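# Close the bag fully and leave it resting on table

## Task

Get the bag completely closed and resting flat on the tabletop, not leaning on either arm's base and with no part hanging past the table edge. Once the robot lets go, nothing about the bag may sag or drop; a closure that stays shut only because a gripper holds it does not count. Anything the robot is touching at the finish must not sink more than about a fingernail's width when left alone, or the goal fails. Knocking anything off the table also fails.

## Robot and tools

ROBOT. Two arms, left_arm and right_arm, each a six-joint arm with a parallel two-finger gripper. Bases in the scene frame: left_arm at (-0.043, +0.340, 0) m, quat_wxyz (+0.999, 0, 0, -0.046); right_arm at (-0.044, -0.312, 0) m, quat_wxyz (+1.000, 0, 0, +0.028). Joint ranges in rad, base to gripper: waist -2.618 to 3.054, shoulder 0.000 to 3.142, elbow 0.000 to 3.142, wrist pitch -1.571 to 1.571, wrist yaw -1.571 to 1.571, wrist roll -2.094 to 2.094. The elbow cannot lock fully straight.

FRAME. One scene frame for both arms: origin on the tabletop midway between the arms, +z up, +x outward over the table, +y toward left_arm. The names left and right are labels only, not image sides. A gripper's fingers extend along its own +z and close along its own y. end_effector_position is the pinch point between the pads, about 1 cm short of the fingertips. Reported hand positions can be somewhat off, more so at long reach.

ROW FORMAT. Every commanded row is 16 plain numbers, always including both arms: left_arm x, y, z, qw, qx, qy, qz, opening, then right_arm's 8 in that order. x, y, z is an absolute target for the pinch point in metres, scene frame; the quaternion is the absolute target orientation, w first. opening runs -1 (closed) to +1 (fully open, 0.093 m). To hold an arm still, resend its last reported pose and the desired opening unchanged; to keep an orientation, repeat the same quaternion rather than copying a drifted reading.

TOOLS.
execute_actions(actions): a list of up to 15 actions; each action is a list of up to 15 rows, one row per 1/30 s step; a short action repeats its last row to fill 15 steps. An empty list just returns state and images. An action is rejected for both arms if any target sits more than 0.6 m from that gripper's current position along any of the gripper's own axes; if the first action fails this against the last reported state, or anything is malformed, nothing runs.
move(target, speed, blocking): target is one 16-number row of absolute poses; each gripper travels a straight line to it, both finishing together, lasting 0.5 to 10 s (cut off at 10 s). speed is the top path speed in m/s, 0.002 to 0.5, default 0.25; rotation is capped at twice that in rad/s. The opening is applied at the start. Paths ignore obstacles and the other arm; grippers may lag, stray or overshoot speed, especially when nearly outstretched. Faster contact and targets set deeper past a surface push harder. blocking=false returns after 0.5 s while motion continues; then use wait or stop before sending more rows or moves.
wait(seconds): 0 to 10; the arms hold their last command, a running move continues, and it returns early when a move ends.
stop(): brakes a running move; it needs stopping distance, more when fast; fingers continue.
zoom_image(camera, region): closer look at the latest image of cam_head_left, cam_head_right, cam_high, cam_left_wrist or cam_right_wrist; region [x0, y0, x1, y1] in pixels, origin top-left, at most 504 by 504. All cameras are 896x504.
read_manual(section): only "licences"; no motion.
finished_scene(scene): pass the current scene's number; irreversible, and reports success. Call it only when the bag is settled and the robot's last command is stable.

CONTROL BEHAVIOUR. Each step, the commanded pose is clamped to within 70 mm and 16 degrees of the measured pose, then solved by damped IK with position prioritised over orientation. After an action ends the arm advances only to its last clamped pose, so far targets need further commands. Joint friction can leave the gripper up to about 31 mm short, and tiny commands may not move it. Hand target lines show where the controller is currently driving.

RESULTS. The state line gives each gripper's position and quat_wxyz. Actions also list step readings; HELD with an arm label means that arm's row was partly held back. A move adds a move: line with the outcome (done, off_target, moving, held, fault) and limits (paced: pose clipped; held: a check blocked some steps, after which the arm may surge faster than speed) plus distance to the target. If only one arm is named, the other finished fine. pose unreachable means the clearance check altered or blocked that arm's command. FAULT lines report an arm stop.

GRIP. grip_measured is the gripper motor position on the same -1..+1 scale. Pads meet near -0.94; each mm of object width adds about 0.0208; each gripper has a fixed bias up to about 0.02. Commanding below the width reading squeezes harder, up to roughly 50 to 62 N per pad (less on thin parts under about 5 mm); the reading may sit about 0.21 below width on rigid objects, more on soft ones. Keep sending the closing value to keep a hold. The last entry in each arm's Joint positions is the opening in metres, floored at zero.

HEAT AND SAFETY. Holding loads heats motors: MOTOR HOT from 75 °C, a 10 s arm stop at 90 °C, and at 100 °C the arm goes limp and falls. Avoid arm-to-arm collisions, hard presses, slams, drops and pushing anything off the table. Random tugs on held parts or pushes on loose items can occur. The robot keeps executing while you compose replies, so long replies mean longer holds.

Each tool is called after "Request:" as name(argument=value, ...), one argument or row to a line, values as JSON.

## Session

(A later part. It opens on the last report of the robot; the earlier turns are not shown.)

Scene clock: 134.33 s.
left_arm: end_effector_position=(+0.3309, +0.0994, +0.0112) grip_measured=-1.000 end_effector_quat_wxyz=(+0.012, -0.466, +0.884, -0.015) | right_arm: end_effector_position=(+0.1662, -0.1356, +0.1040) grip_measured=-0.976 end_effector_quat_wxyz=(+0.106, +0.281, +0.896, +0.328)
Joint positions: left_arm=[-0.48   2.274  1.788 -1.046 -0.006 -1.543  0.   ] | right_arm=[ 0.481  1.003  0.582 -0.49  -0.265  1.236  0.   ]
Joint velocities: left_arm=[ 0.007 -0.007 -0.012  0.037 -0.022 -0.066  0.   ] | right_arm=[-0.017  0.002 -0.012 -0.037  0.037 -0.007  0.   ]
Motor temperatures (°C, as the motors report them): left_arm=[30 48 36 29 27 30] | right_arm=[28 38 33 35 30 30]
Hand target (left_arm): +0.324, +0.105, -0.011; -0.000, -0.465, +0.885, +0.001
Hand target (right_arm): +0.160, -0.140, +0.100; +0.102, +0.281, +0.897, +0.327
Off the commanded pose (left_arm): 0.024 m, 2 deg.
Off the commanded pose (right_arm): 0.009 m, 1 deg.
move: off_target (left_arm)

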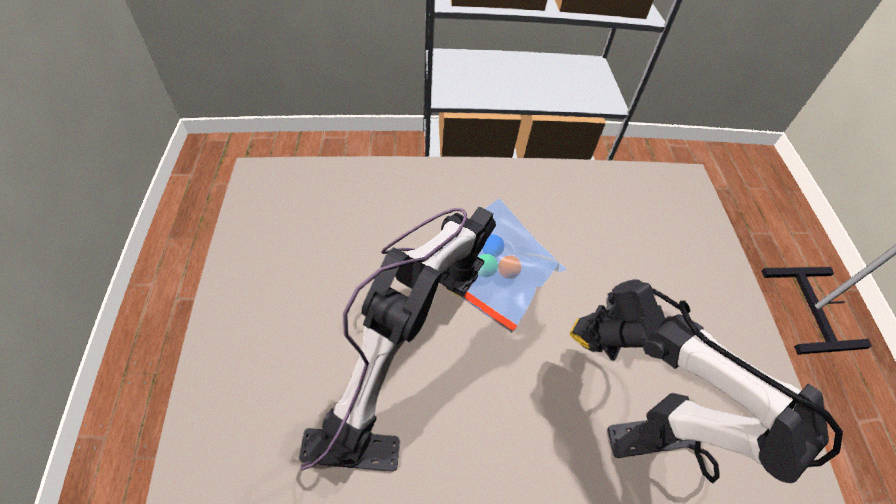

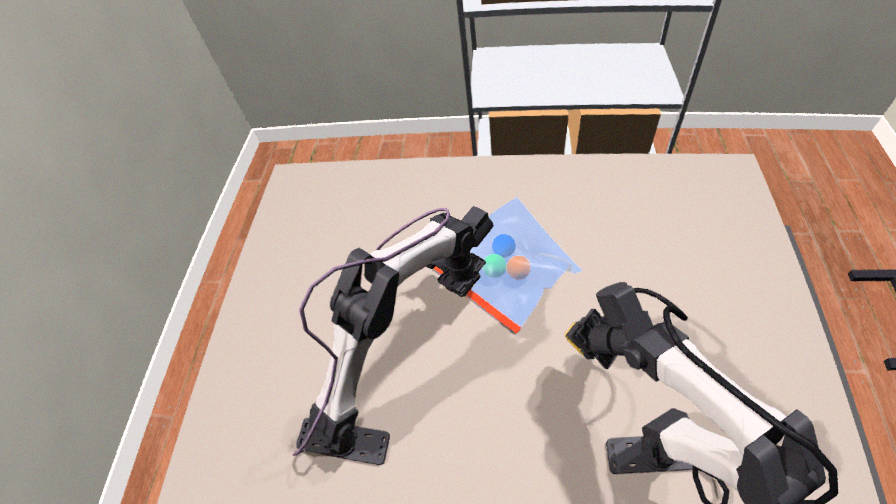

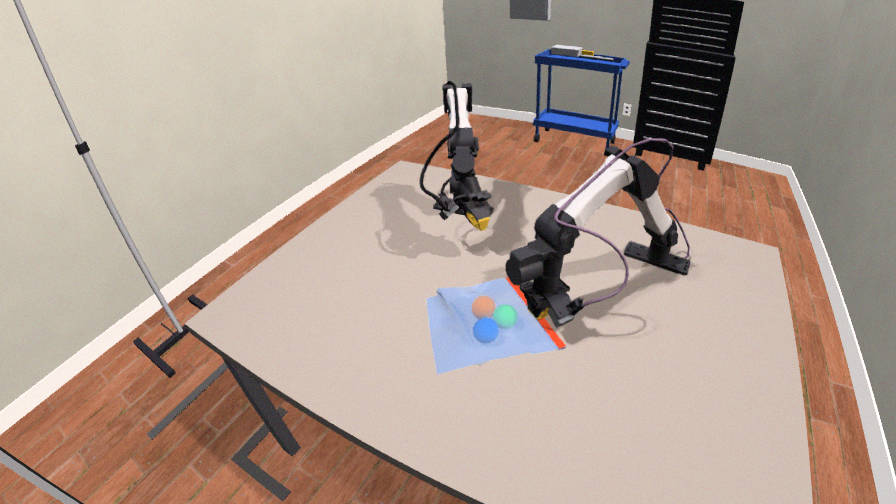

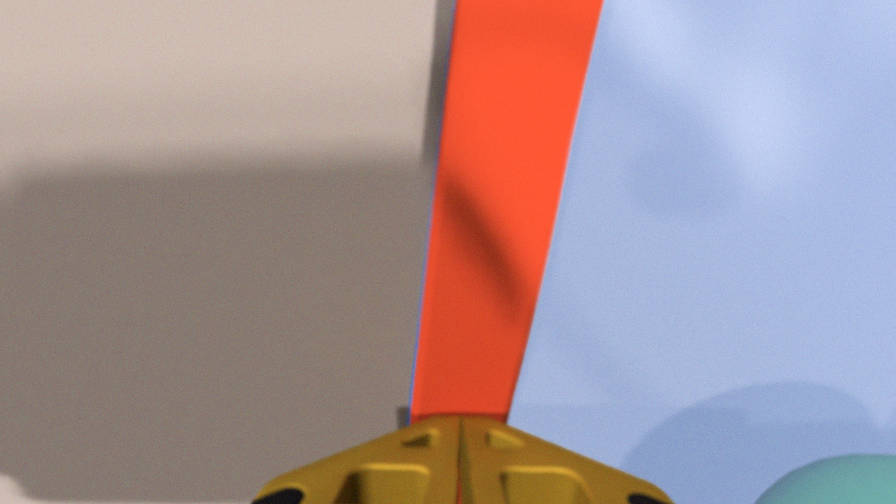

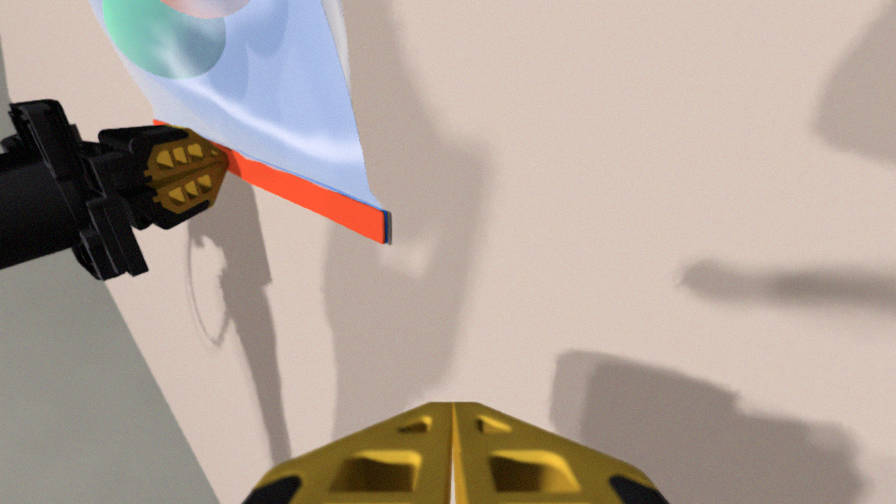

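Request:
move(
  target=[0.340,0.1195,0.045,0,-0.465,0.885,0,-1,0.16,-0.14,0.10,0.102,0.281,0.897,0.327,-1],
  speed=0.08,
)

Request:
move(
  target=[0.340,0.1195,-0.012,0,-0.465,0.885,0,-1,0.16,-0.14,0.10,0.102,0.281,0.897,0.327,-1],
  speed=0.07,
)

Request:
move(
  target=[0.3545,0.135,0.045,0,-0.465,0.885,0,-1,0.16,-0.14,0.10,0.102,0.281,0.897,0.327,-1],
  speed=0.08,
)

Request:
move(
  target=[0.3545,0.135,-0.012,0,-0.465,0.885,0,-1,0.16,-0.14,0.10,0.102,0.281,0.897,0.327,-1],
  speed=0.07,
)

Scene clock: 136.67 s.
left_arm: end_effector_position=(+0.3380, +0.1192, +0.0422) grip_measured=-1.000 end_effector_quat_wxyz=(+0.003, -0.466, +0.885, +0.002) | right_arm: end_effector_position=(+0.1662, -0.1356, +0.1040) grip_measured=-0.976 end_effector_quat_wxyz=(+0.106, +0.281, +0.896, +0.328)
Joint positions: left_arm=[-0.434  2.271  1.909 -1.209 -0.006 -1.496  0.   ] | right_arm=[ 0.481  1.003  0.582 -0.49  -0.265  1.236  0.   ]
Joint velocities: left_arm=[ 0.022 -0.002  0.007  0.007 -0.037 -0.022  0.   ] | right_arm=[ 0.002  0.012  0.002 -0.066 -0.022  0.022  0.   ]
Motor temperatures (°C, as the motors report them): left_arm=[30 48 36 29 27 30] | right_arm=[28 37 33 35 30 30]
Hand target (left_arm): +0.340, +0.119, +0.045; -0.000, -0.465, +0.885, -0.001
Hand target (right_arm): +0.160, -0.140, +0.100; +0.102, +0.281, +0.897, +0.327
Off the commanded pose (left_arm): 0.003 m, 0 deg.
Off the commanded pose (right_arm): 0.009 m, 1 deg.
move: done

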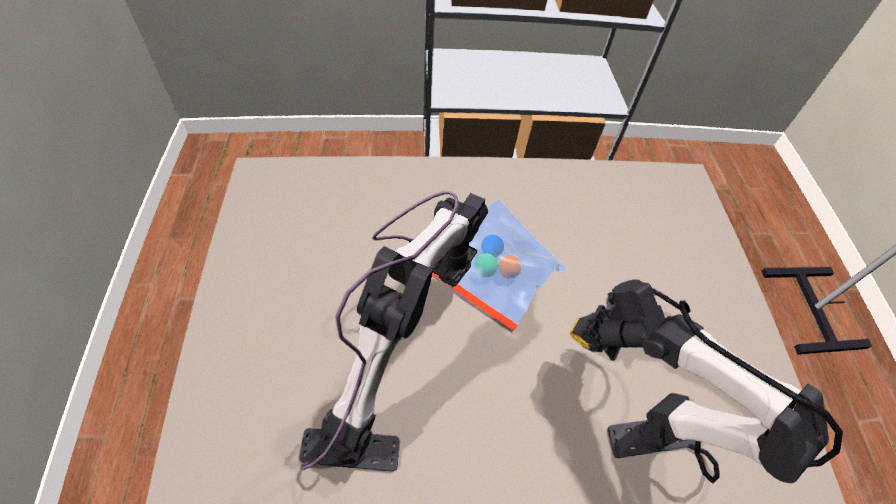

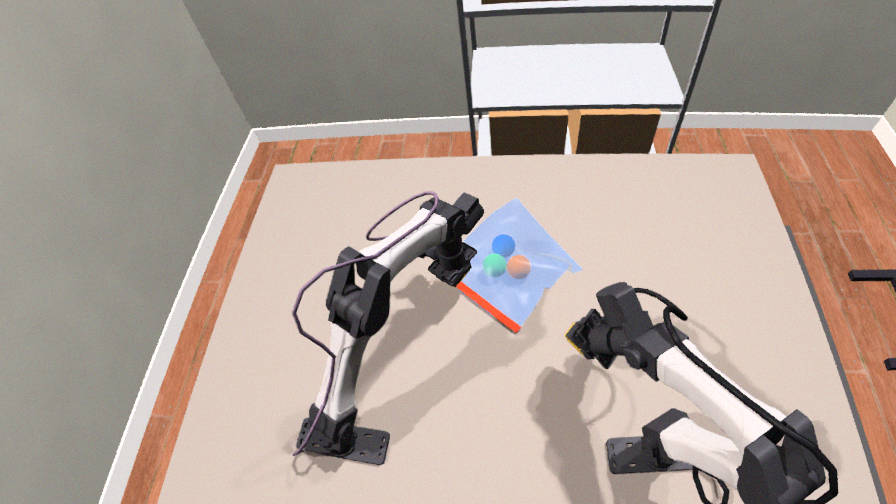

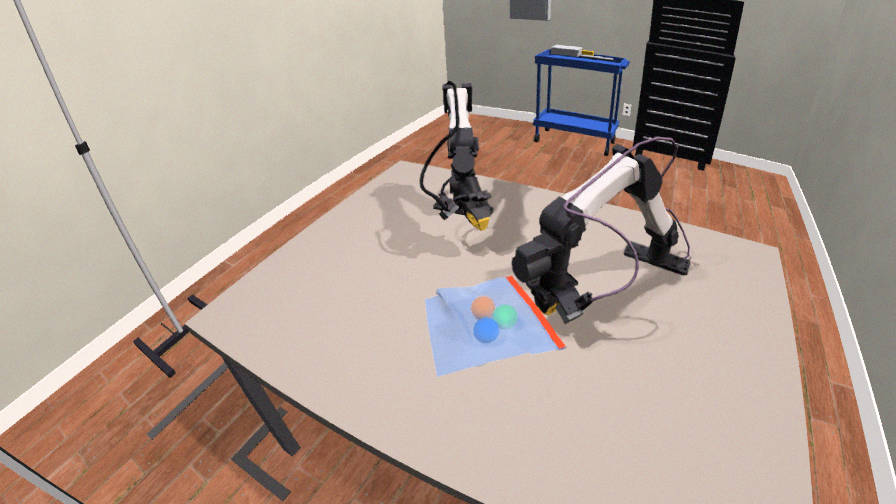

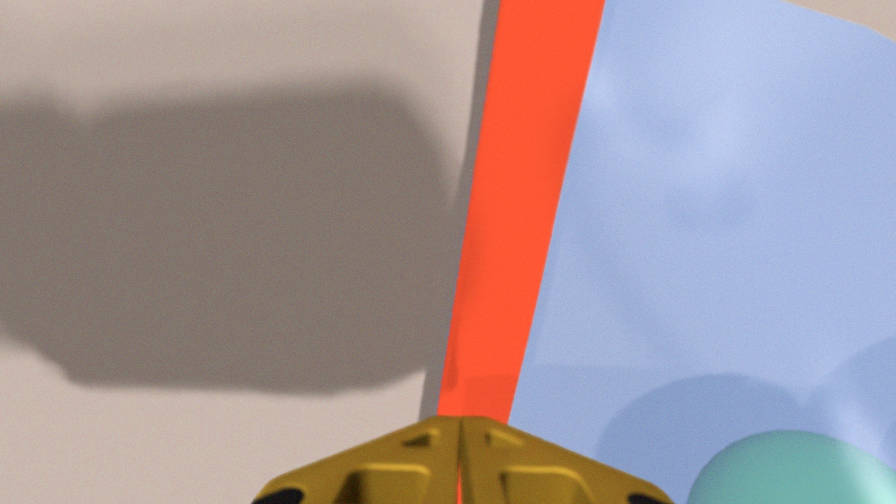

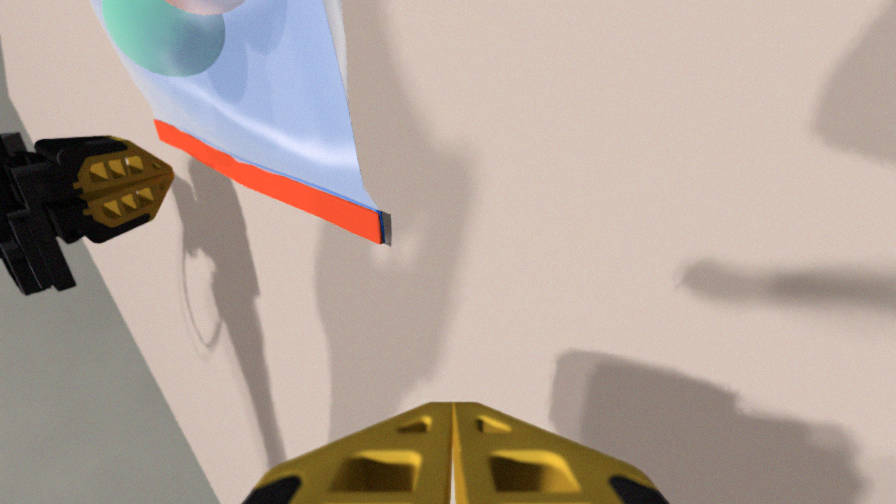

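Scene clock: 137.77 s.
left_arm: end_effector_position=(+0.3455, +0.1148, +0.0115) grip_measured=-1.000 end_effector_quat_wxyz=(+0.014, -0.466, +0.884, -0.016) | right_arm: end_effector_position=(+0.1662, -0.1356, +0.1040) grip_measured=-0.976 end_effector_quat_wxyz=(+0.106, +0.281, +0.896, +0.328)
Joint positions: left_arm=[-0.434  2.289  1.815 -1.054 -0.006 -1.496  0.   ] | right_arm=[ 0.481  1.003  0.582 -0.49  -0.265  1.236  0.   ]
Joint velocities: left_arm=[ 0.007  0.012 -0.002  0.007  0.037 -0.081  0.   ] | right_arm=[-0.002  0.007  0.007 -0.066  0.139  0.022  0.   ]
Motor temperatures (°C, as the motors report them): left_arm=[30 48 36 29 27 30] | right_arm=[28 37 34 35 30 30]
Hand target (left_arm): +0.338, +0.120, -0.011; -0.000, -0.465, +0.885, +0.000
Hand target (right_arm): +0.160, -0.140, +0.100; +0.102, +0.281, +0.897, +0.327
Off the commanded pose (left_arm): 0.025 m, 2 deg.
Off the commanded pose (right_arm): 0.009 m, 1 deg.
move: off_target (left_arm)

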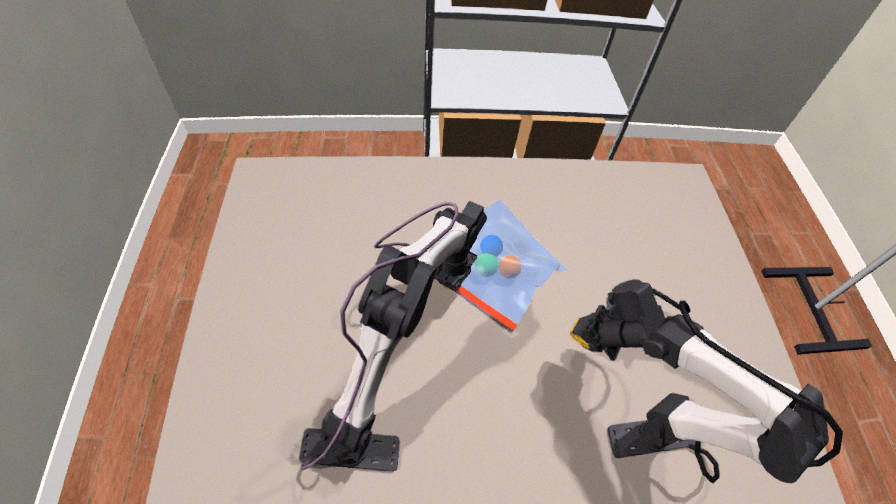

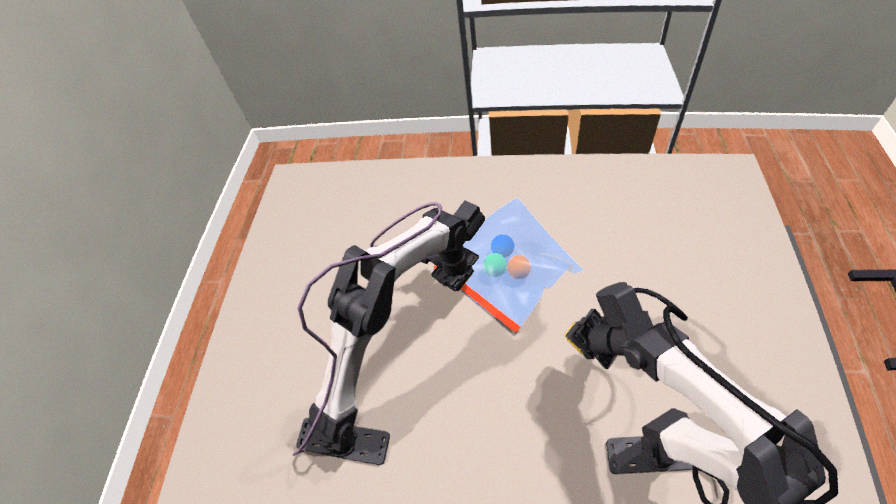

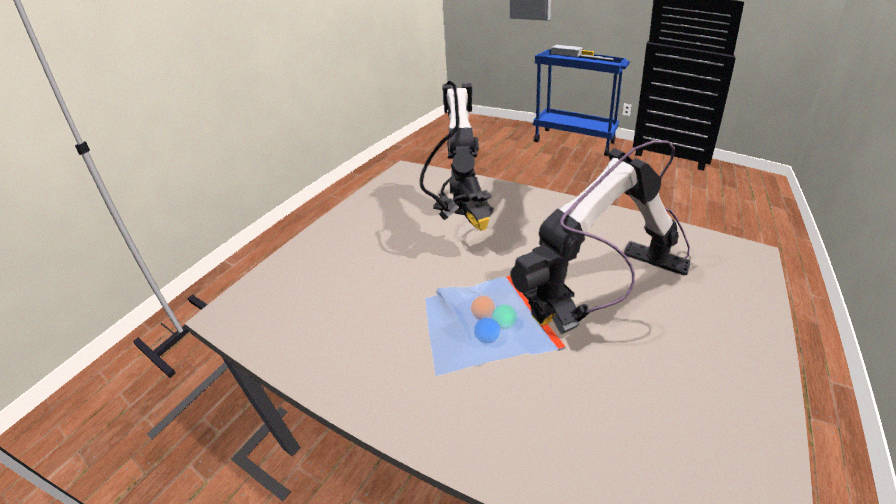

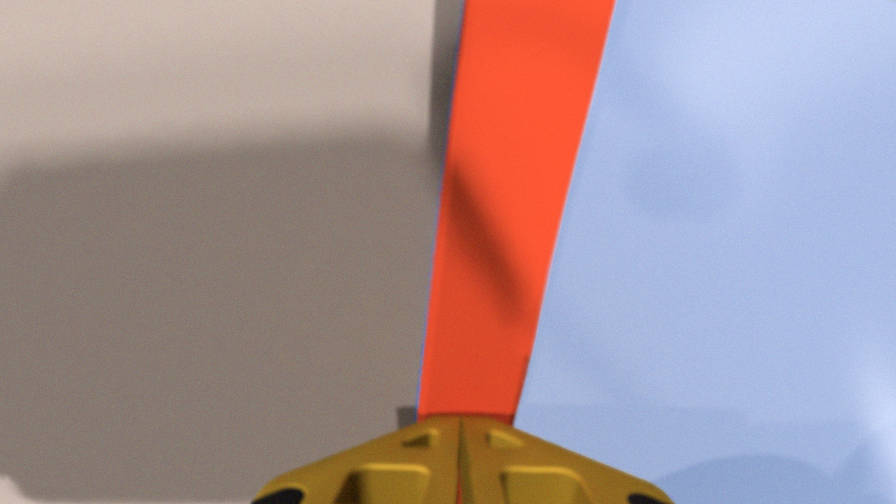

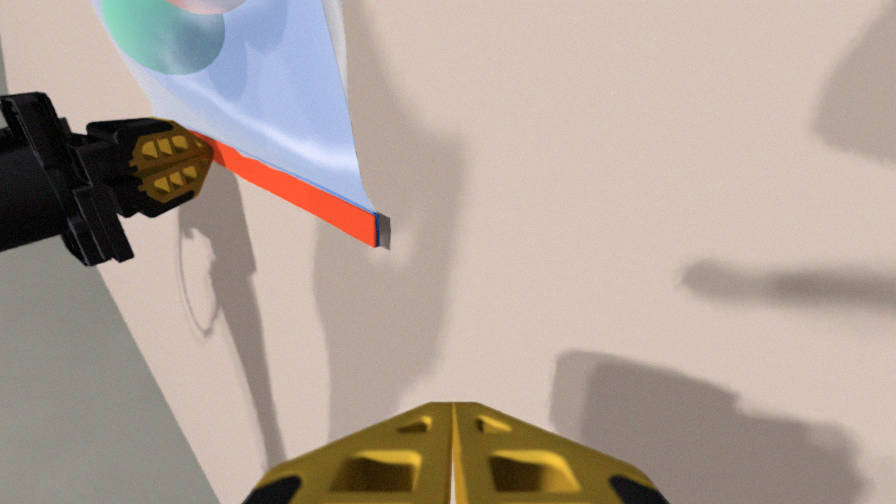

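Scene clock: 138.87 s.
left_arm: end_effector_position=(+0.3530, +0.1344, +0.0459) grip_measured=-1.000 end_effector_quat_wxyz=(+0.005, -0.466, +0.885, -0.002) | right_arm: end_effector_position=(+0.1662, -0.1356, +0.1040) grip_measured=-0.976 end_effector_quat_wxyz=(+0.106, +0.281, +0.896, +0.328)
Joint positions: left_arm=[-0.387  2.287  1.951 -1.226 -0.006 -1.45   0.   ] | right_arm=[ 0.481  1.003  0.582 -0.49  -0.265  1.236  0.   ]
Joint velocities: left_arm=[-0.007 -0.007  0.002  0.022  0.007 -0.022  0.   ] | right_arm=[ 0.002  0.017 -0.012 -0.095  0.037 -0.022  0.   ]
Motor temperatures (°C, as the motors report them): left_arm=[30 48 37 29 27 30] | right_arm=[28 37 34 35 30 30]
Hand target (left_arm): +0.355, +0.135, +0.045; -0.001, -0.465, +0.885, -0.000
Hand target (right_arm): +0.160, -0.140, +0.100; +0.102, +0.281, +0.897, +0.327
Off the commanded pose (left_arm): 0.002 m, 1 deg.
Off the commanded pose (right_arm): 0.009 m, 1 deg.
move: done

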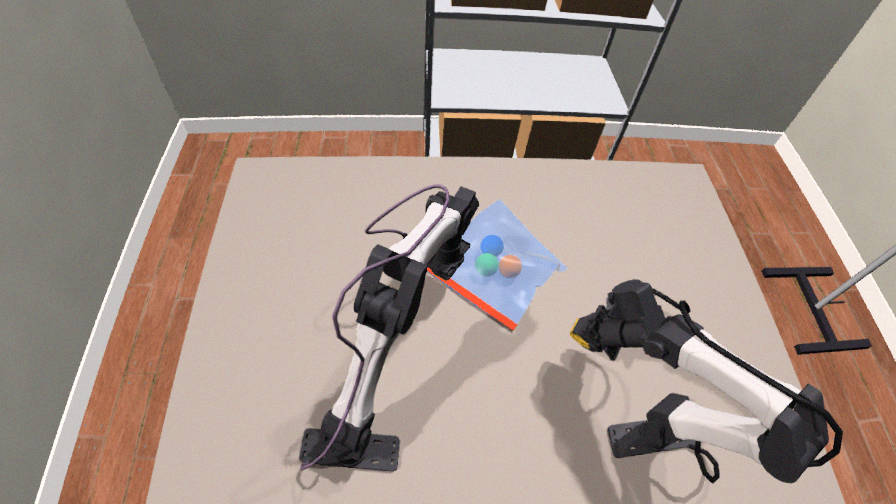

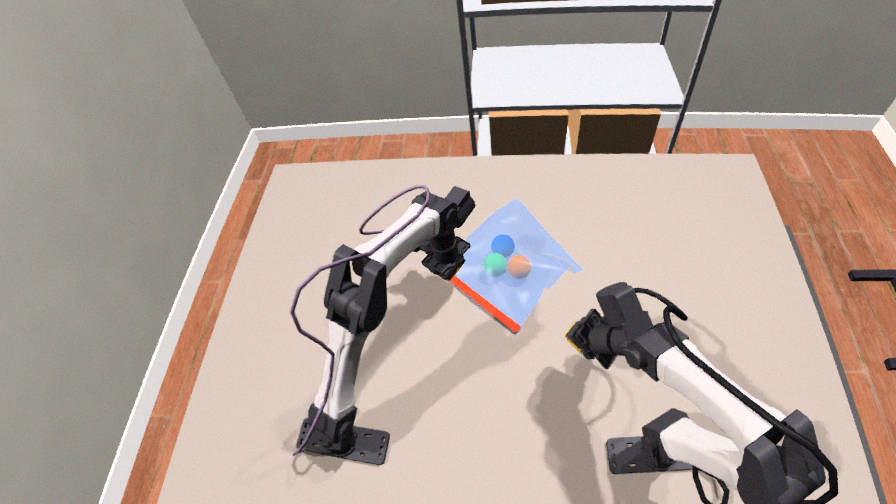

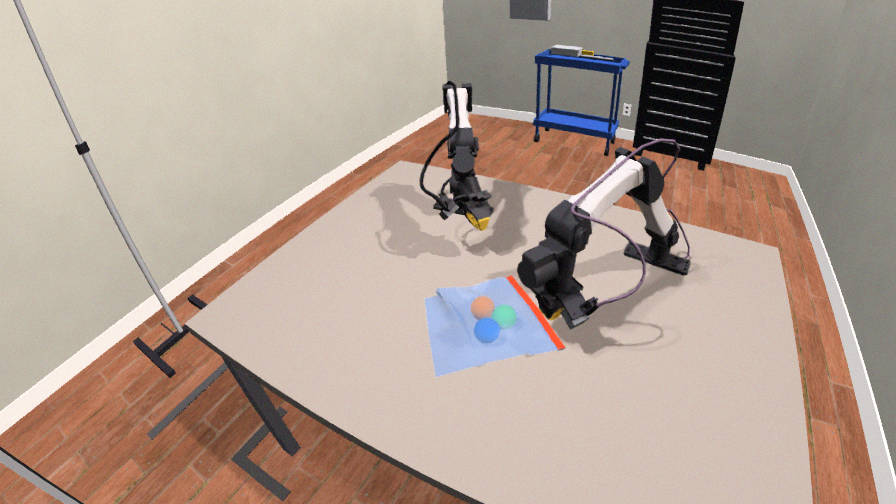

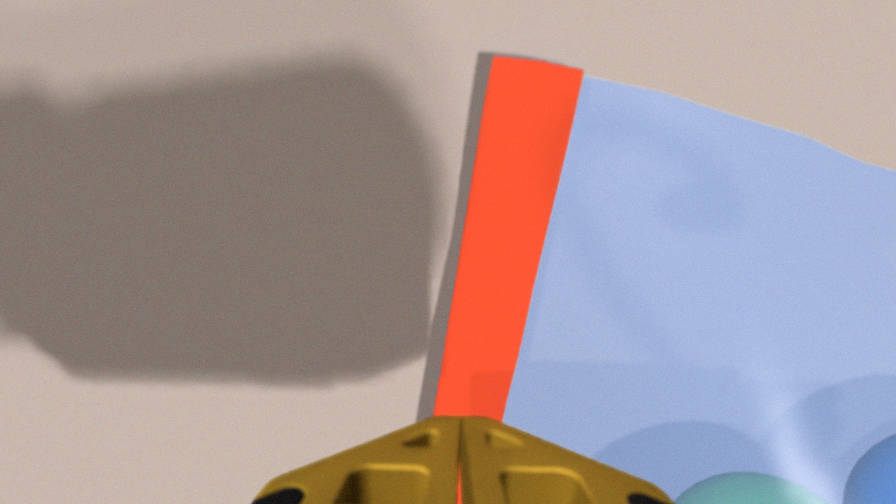

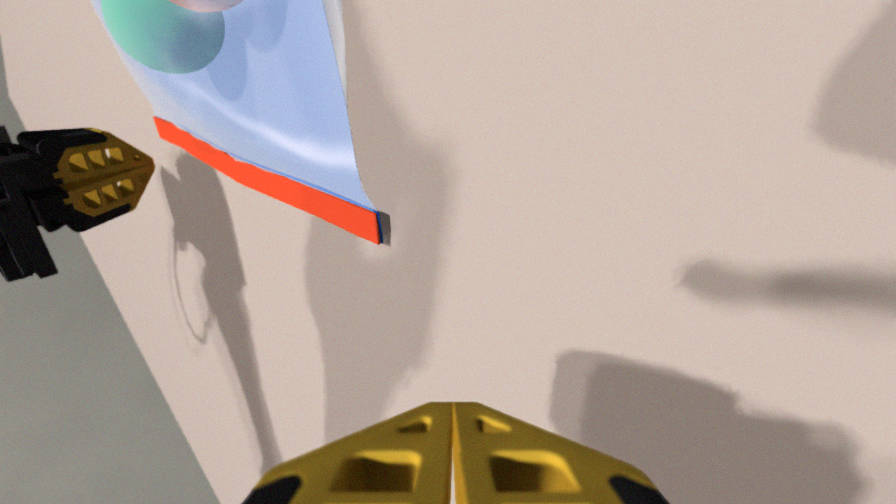

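Scene clock: 140.00 s.
left_arm: end_effector_position=(+0.3600, +0.1308, +0.0116) grip_measured=-1.000 end_effector_quat_wxyz=(+0.014, -0.466, +0.884, -0.015) | right_arm: end_effector_position=(+0.1662, -0.1356, +0.1040) grip_measured=-0.976 end_effector_quat_wxyz=(+0.106, +0.281, +0.896, +0.328)
Joint positions: left_arm=[-0.387  2.311  1.852 -1.071 -0.006 -1.45   0.   ] | right_arm=[ 0.481  1.003  0.582 -0.49  -0.265  1.236  0.   ]
Joint velocities: left_arm=[-0.002 -0.017 -0.002 -0.081  0.007 -0.007  0.   ] | right_arm=[ 0.007  0.012 -0.002 -0.125 -0.037  0.007  0.   ]
Motor temperatures (°C, as the motors report them): left_arm=[30 48 37 29 27 30] | right_arm=[28 37 34 35 30 30]
Hand target (left_arm): +0.353, +0.136, -0.011; -0.000, -0.465, +0.885, +0.000
Hand target (right_arm): +0.160, -0.140, +0.100; +0.102, +0.281, +0.897, +0.327
Off the commanded pose (left_arm): 0.025 m, 2 deg.
Off the commanded pose (right_arm): 0.009 m, 1 deg.
move: off_target (left_arm)

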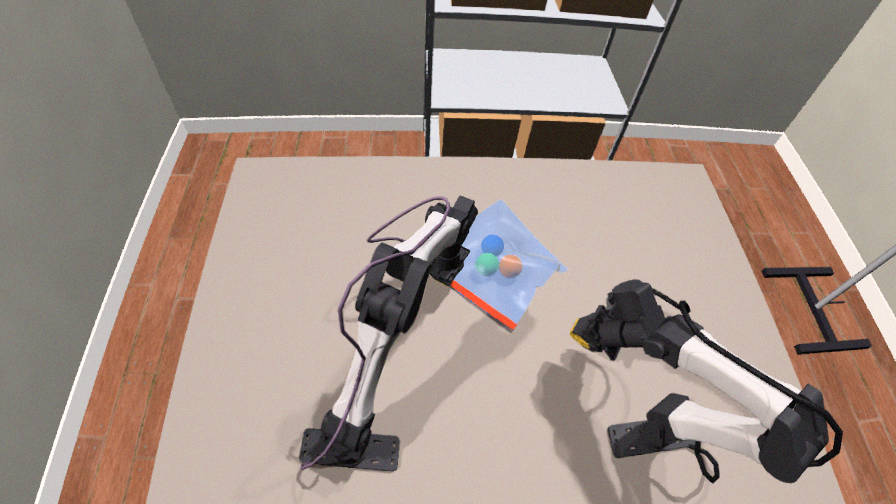

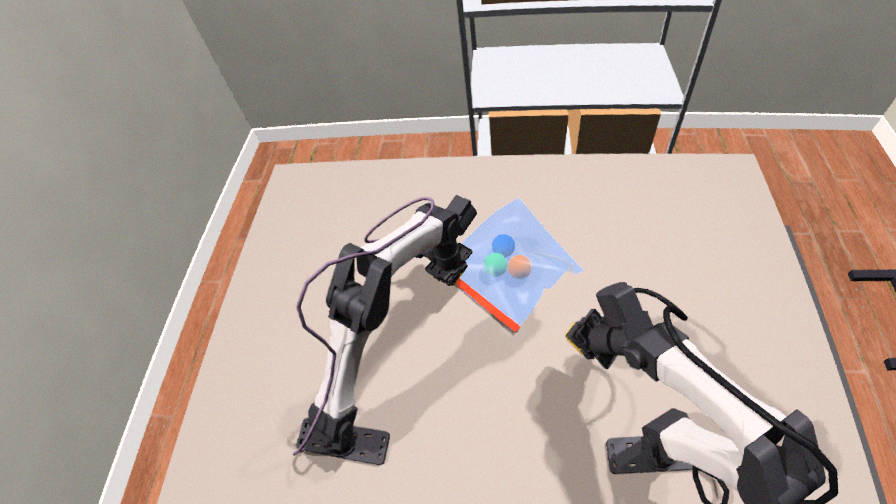

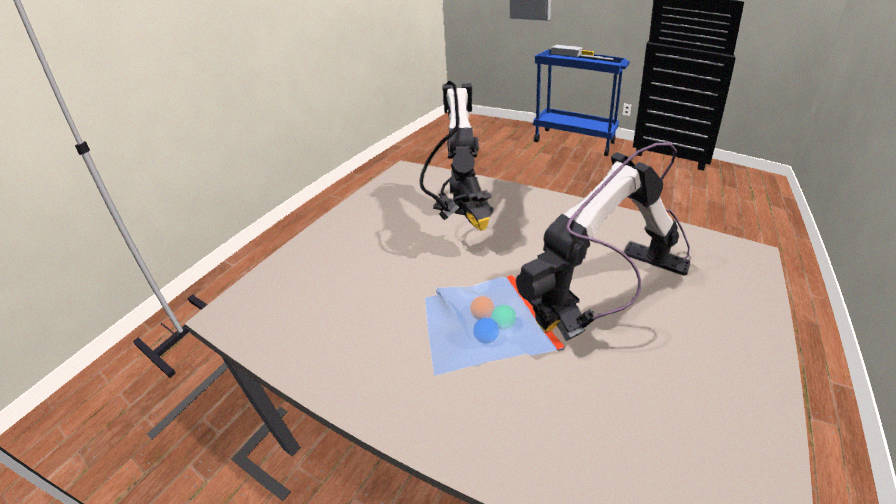

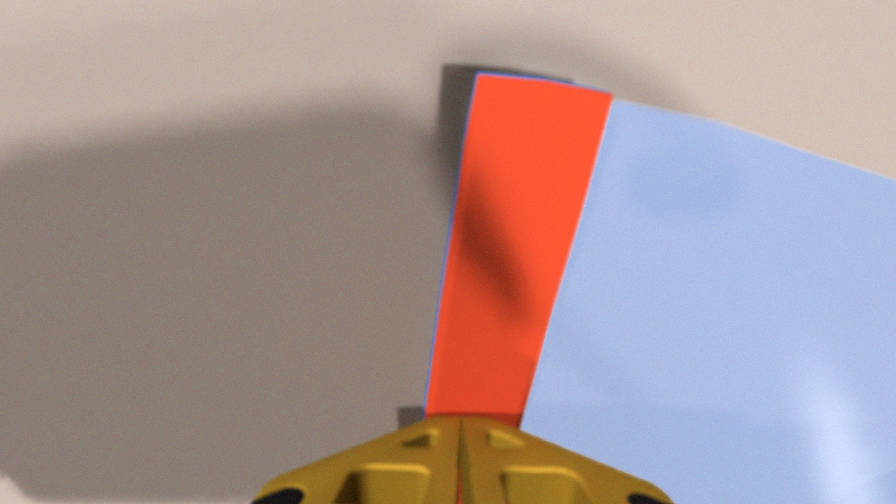

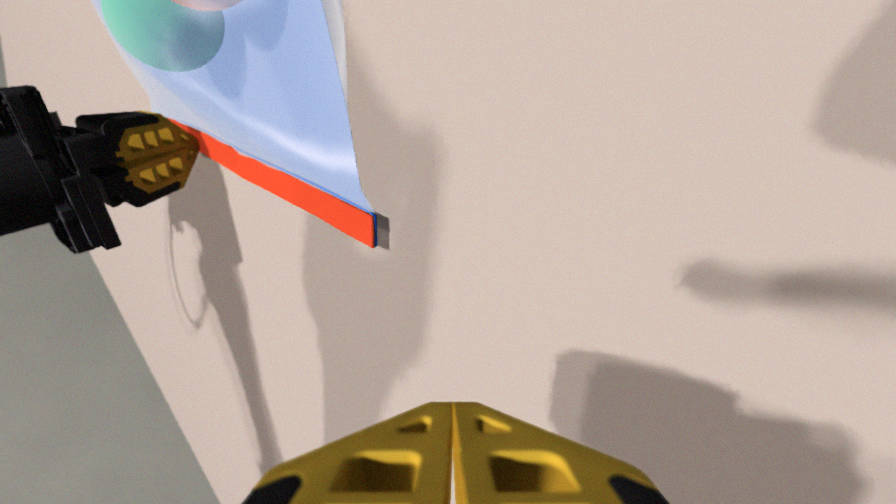

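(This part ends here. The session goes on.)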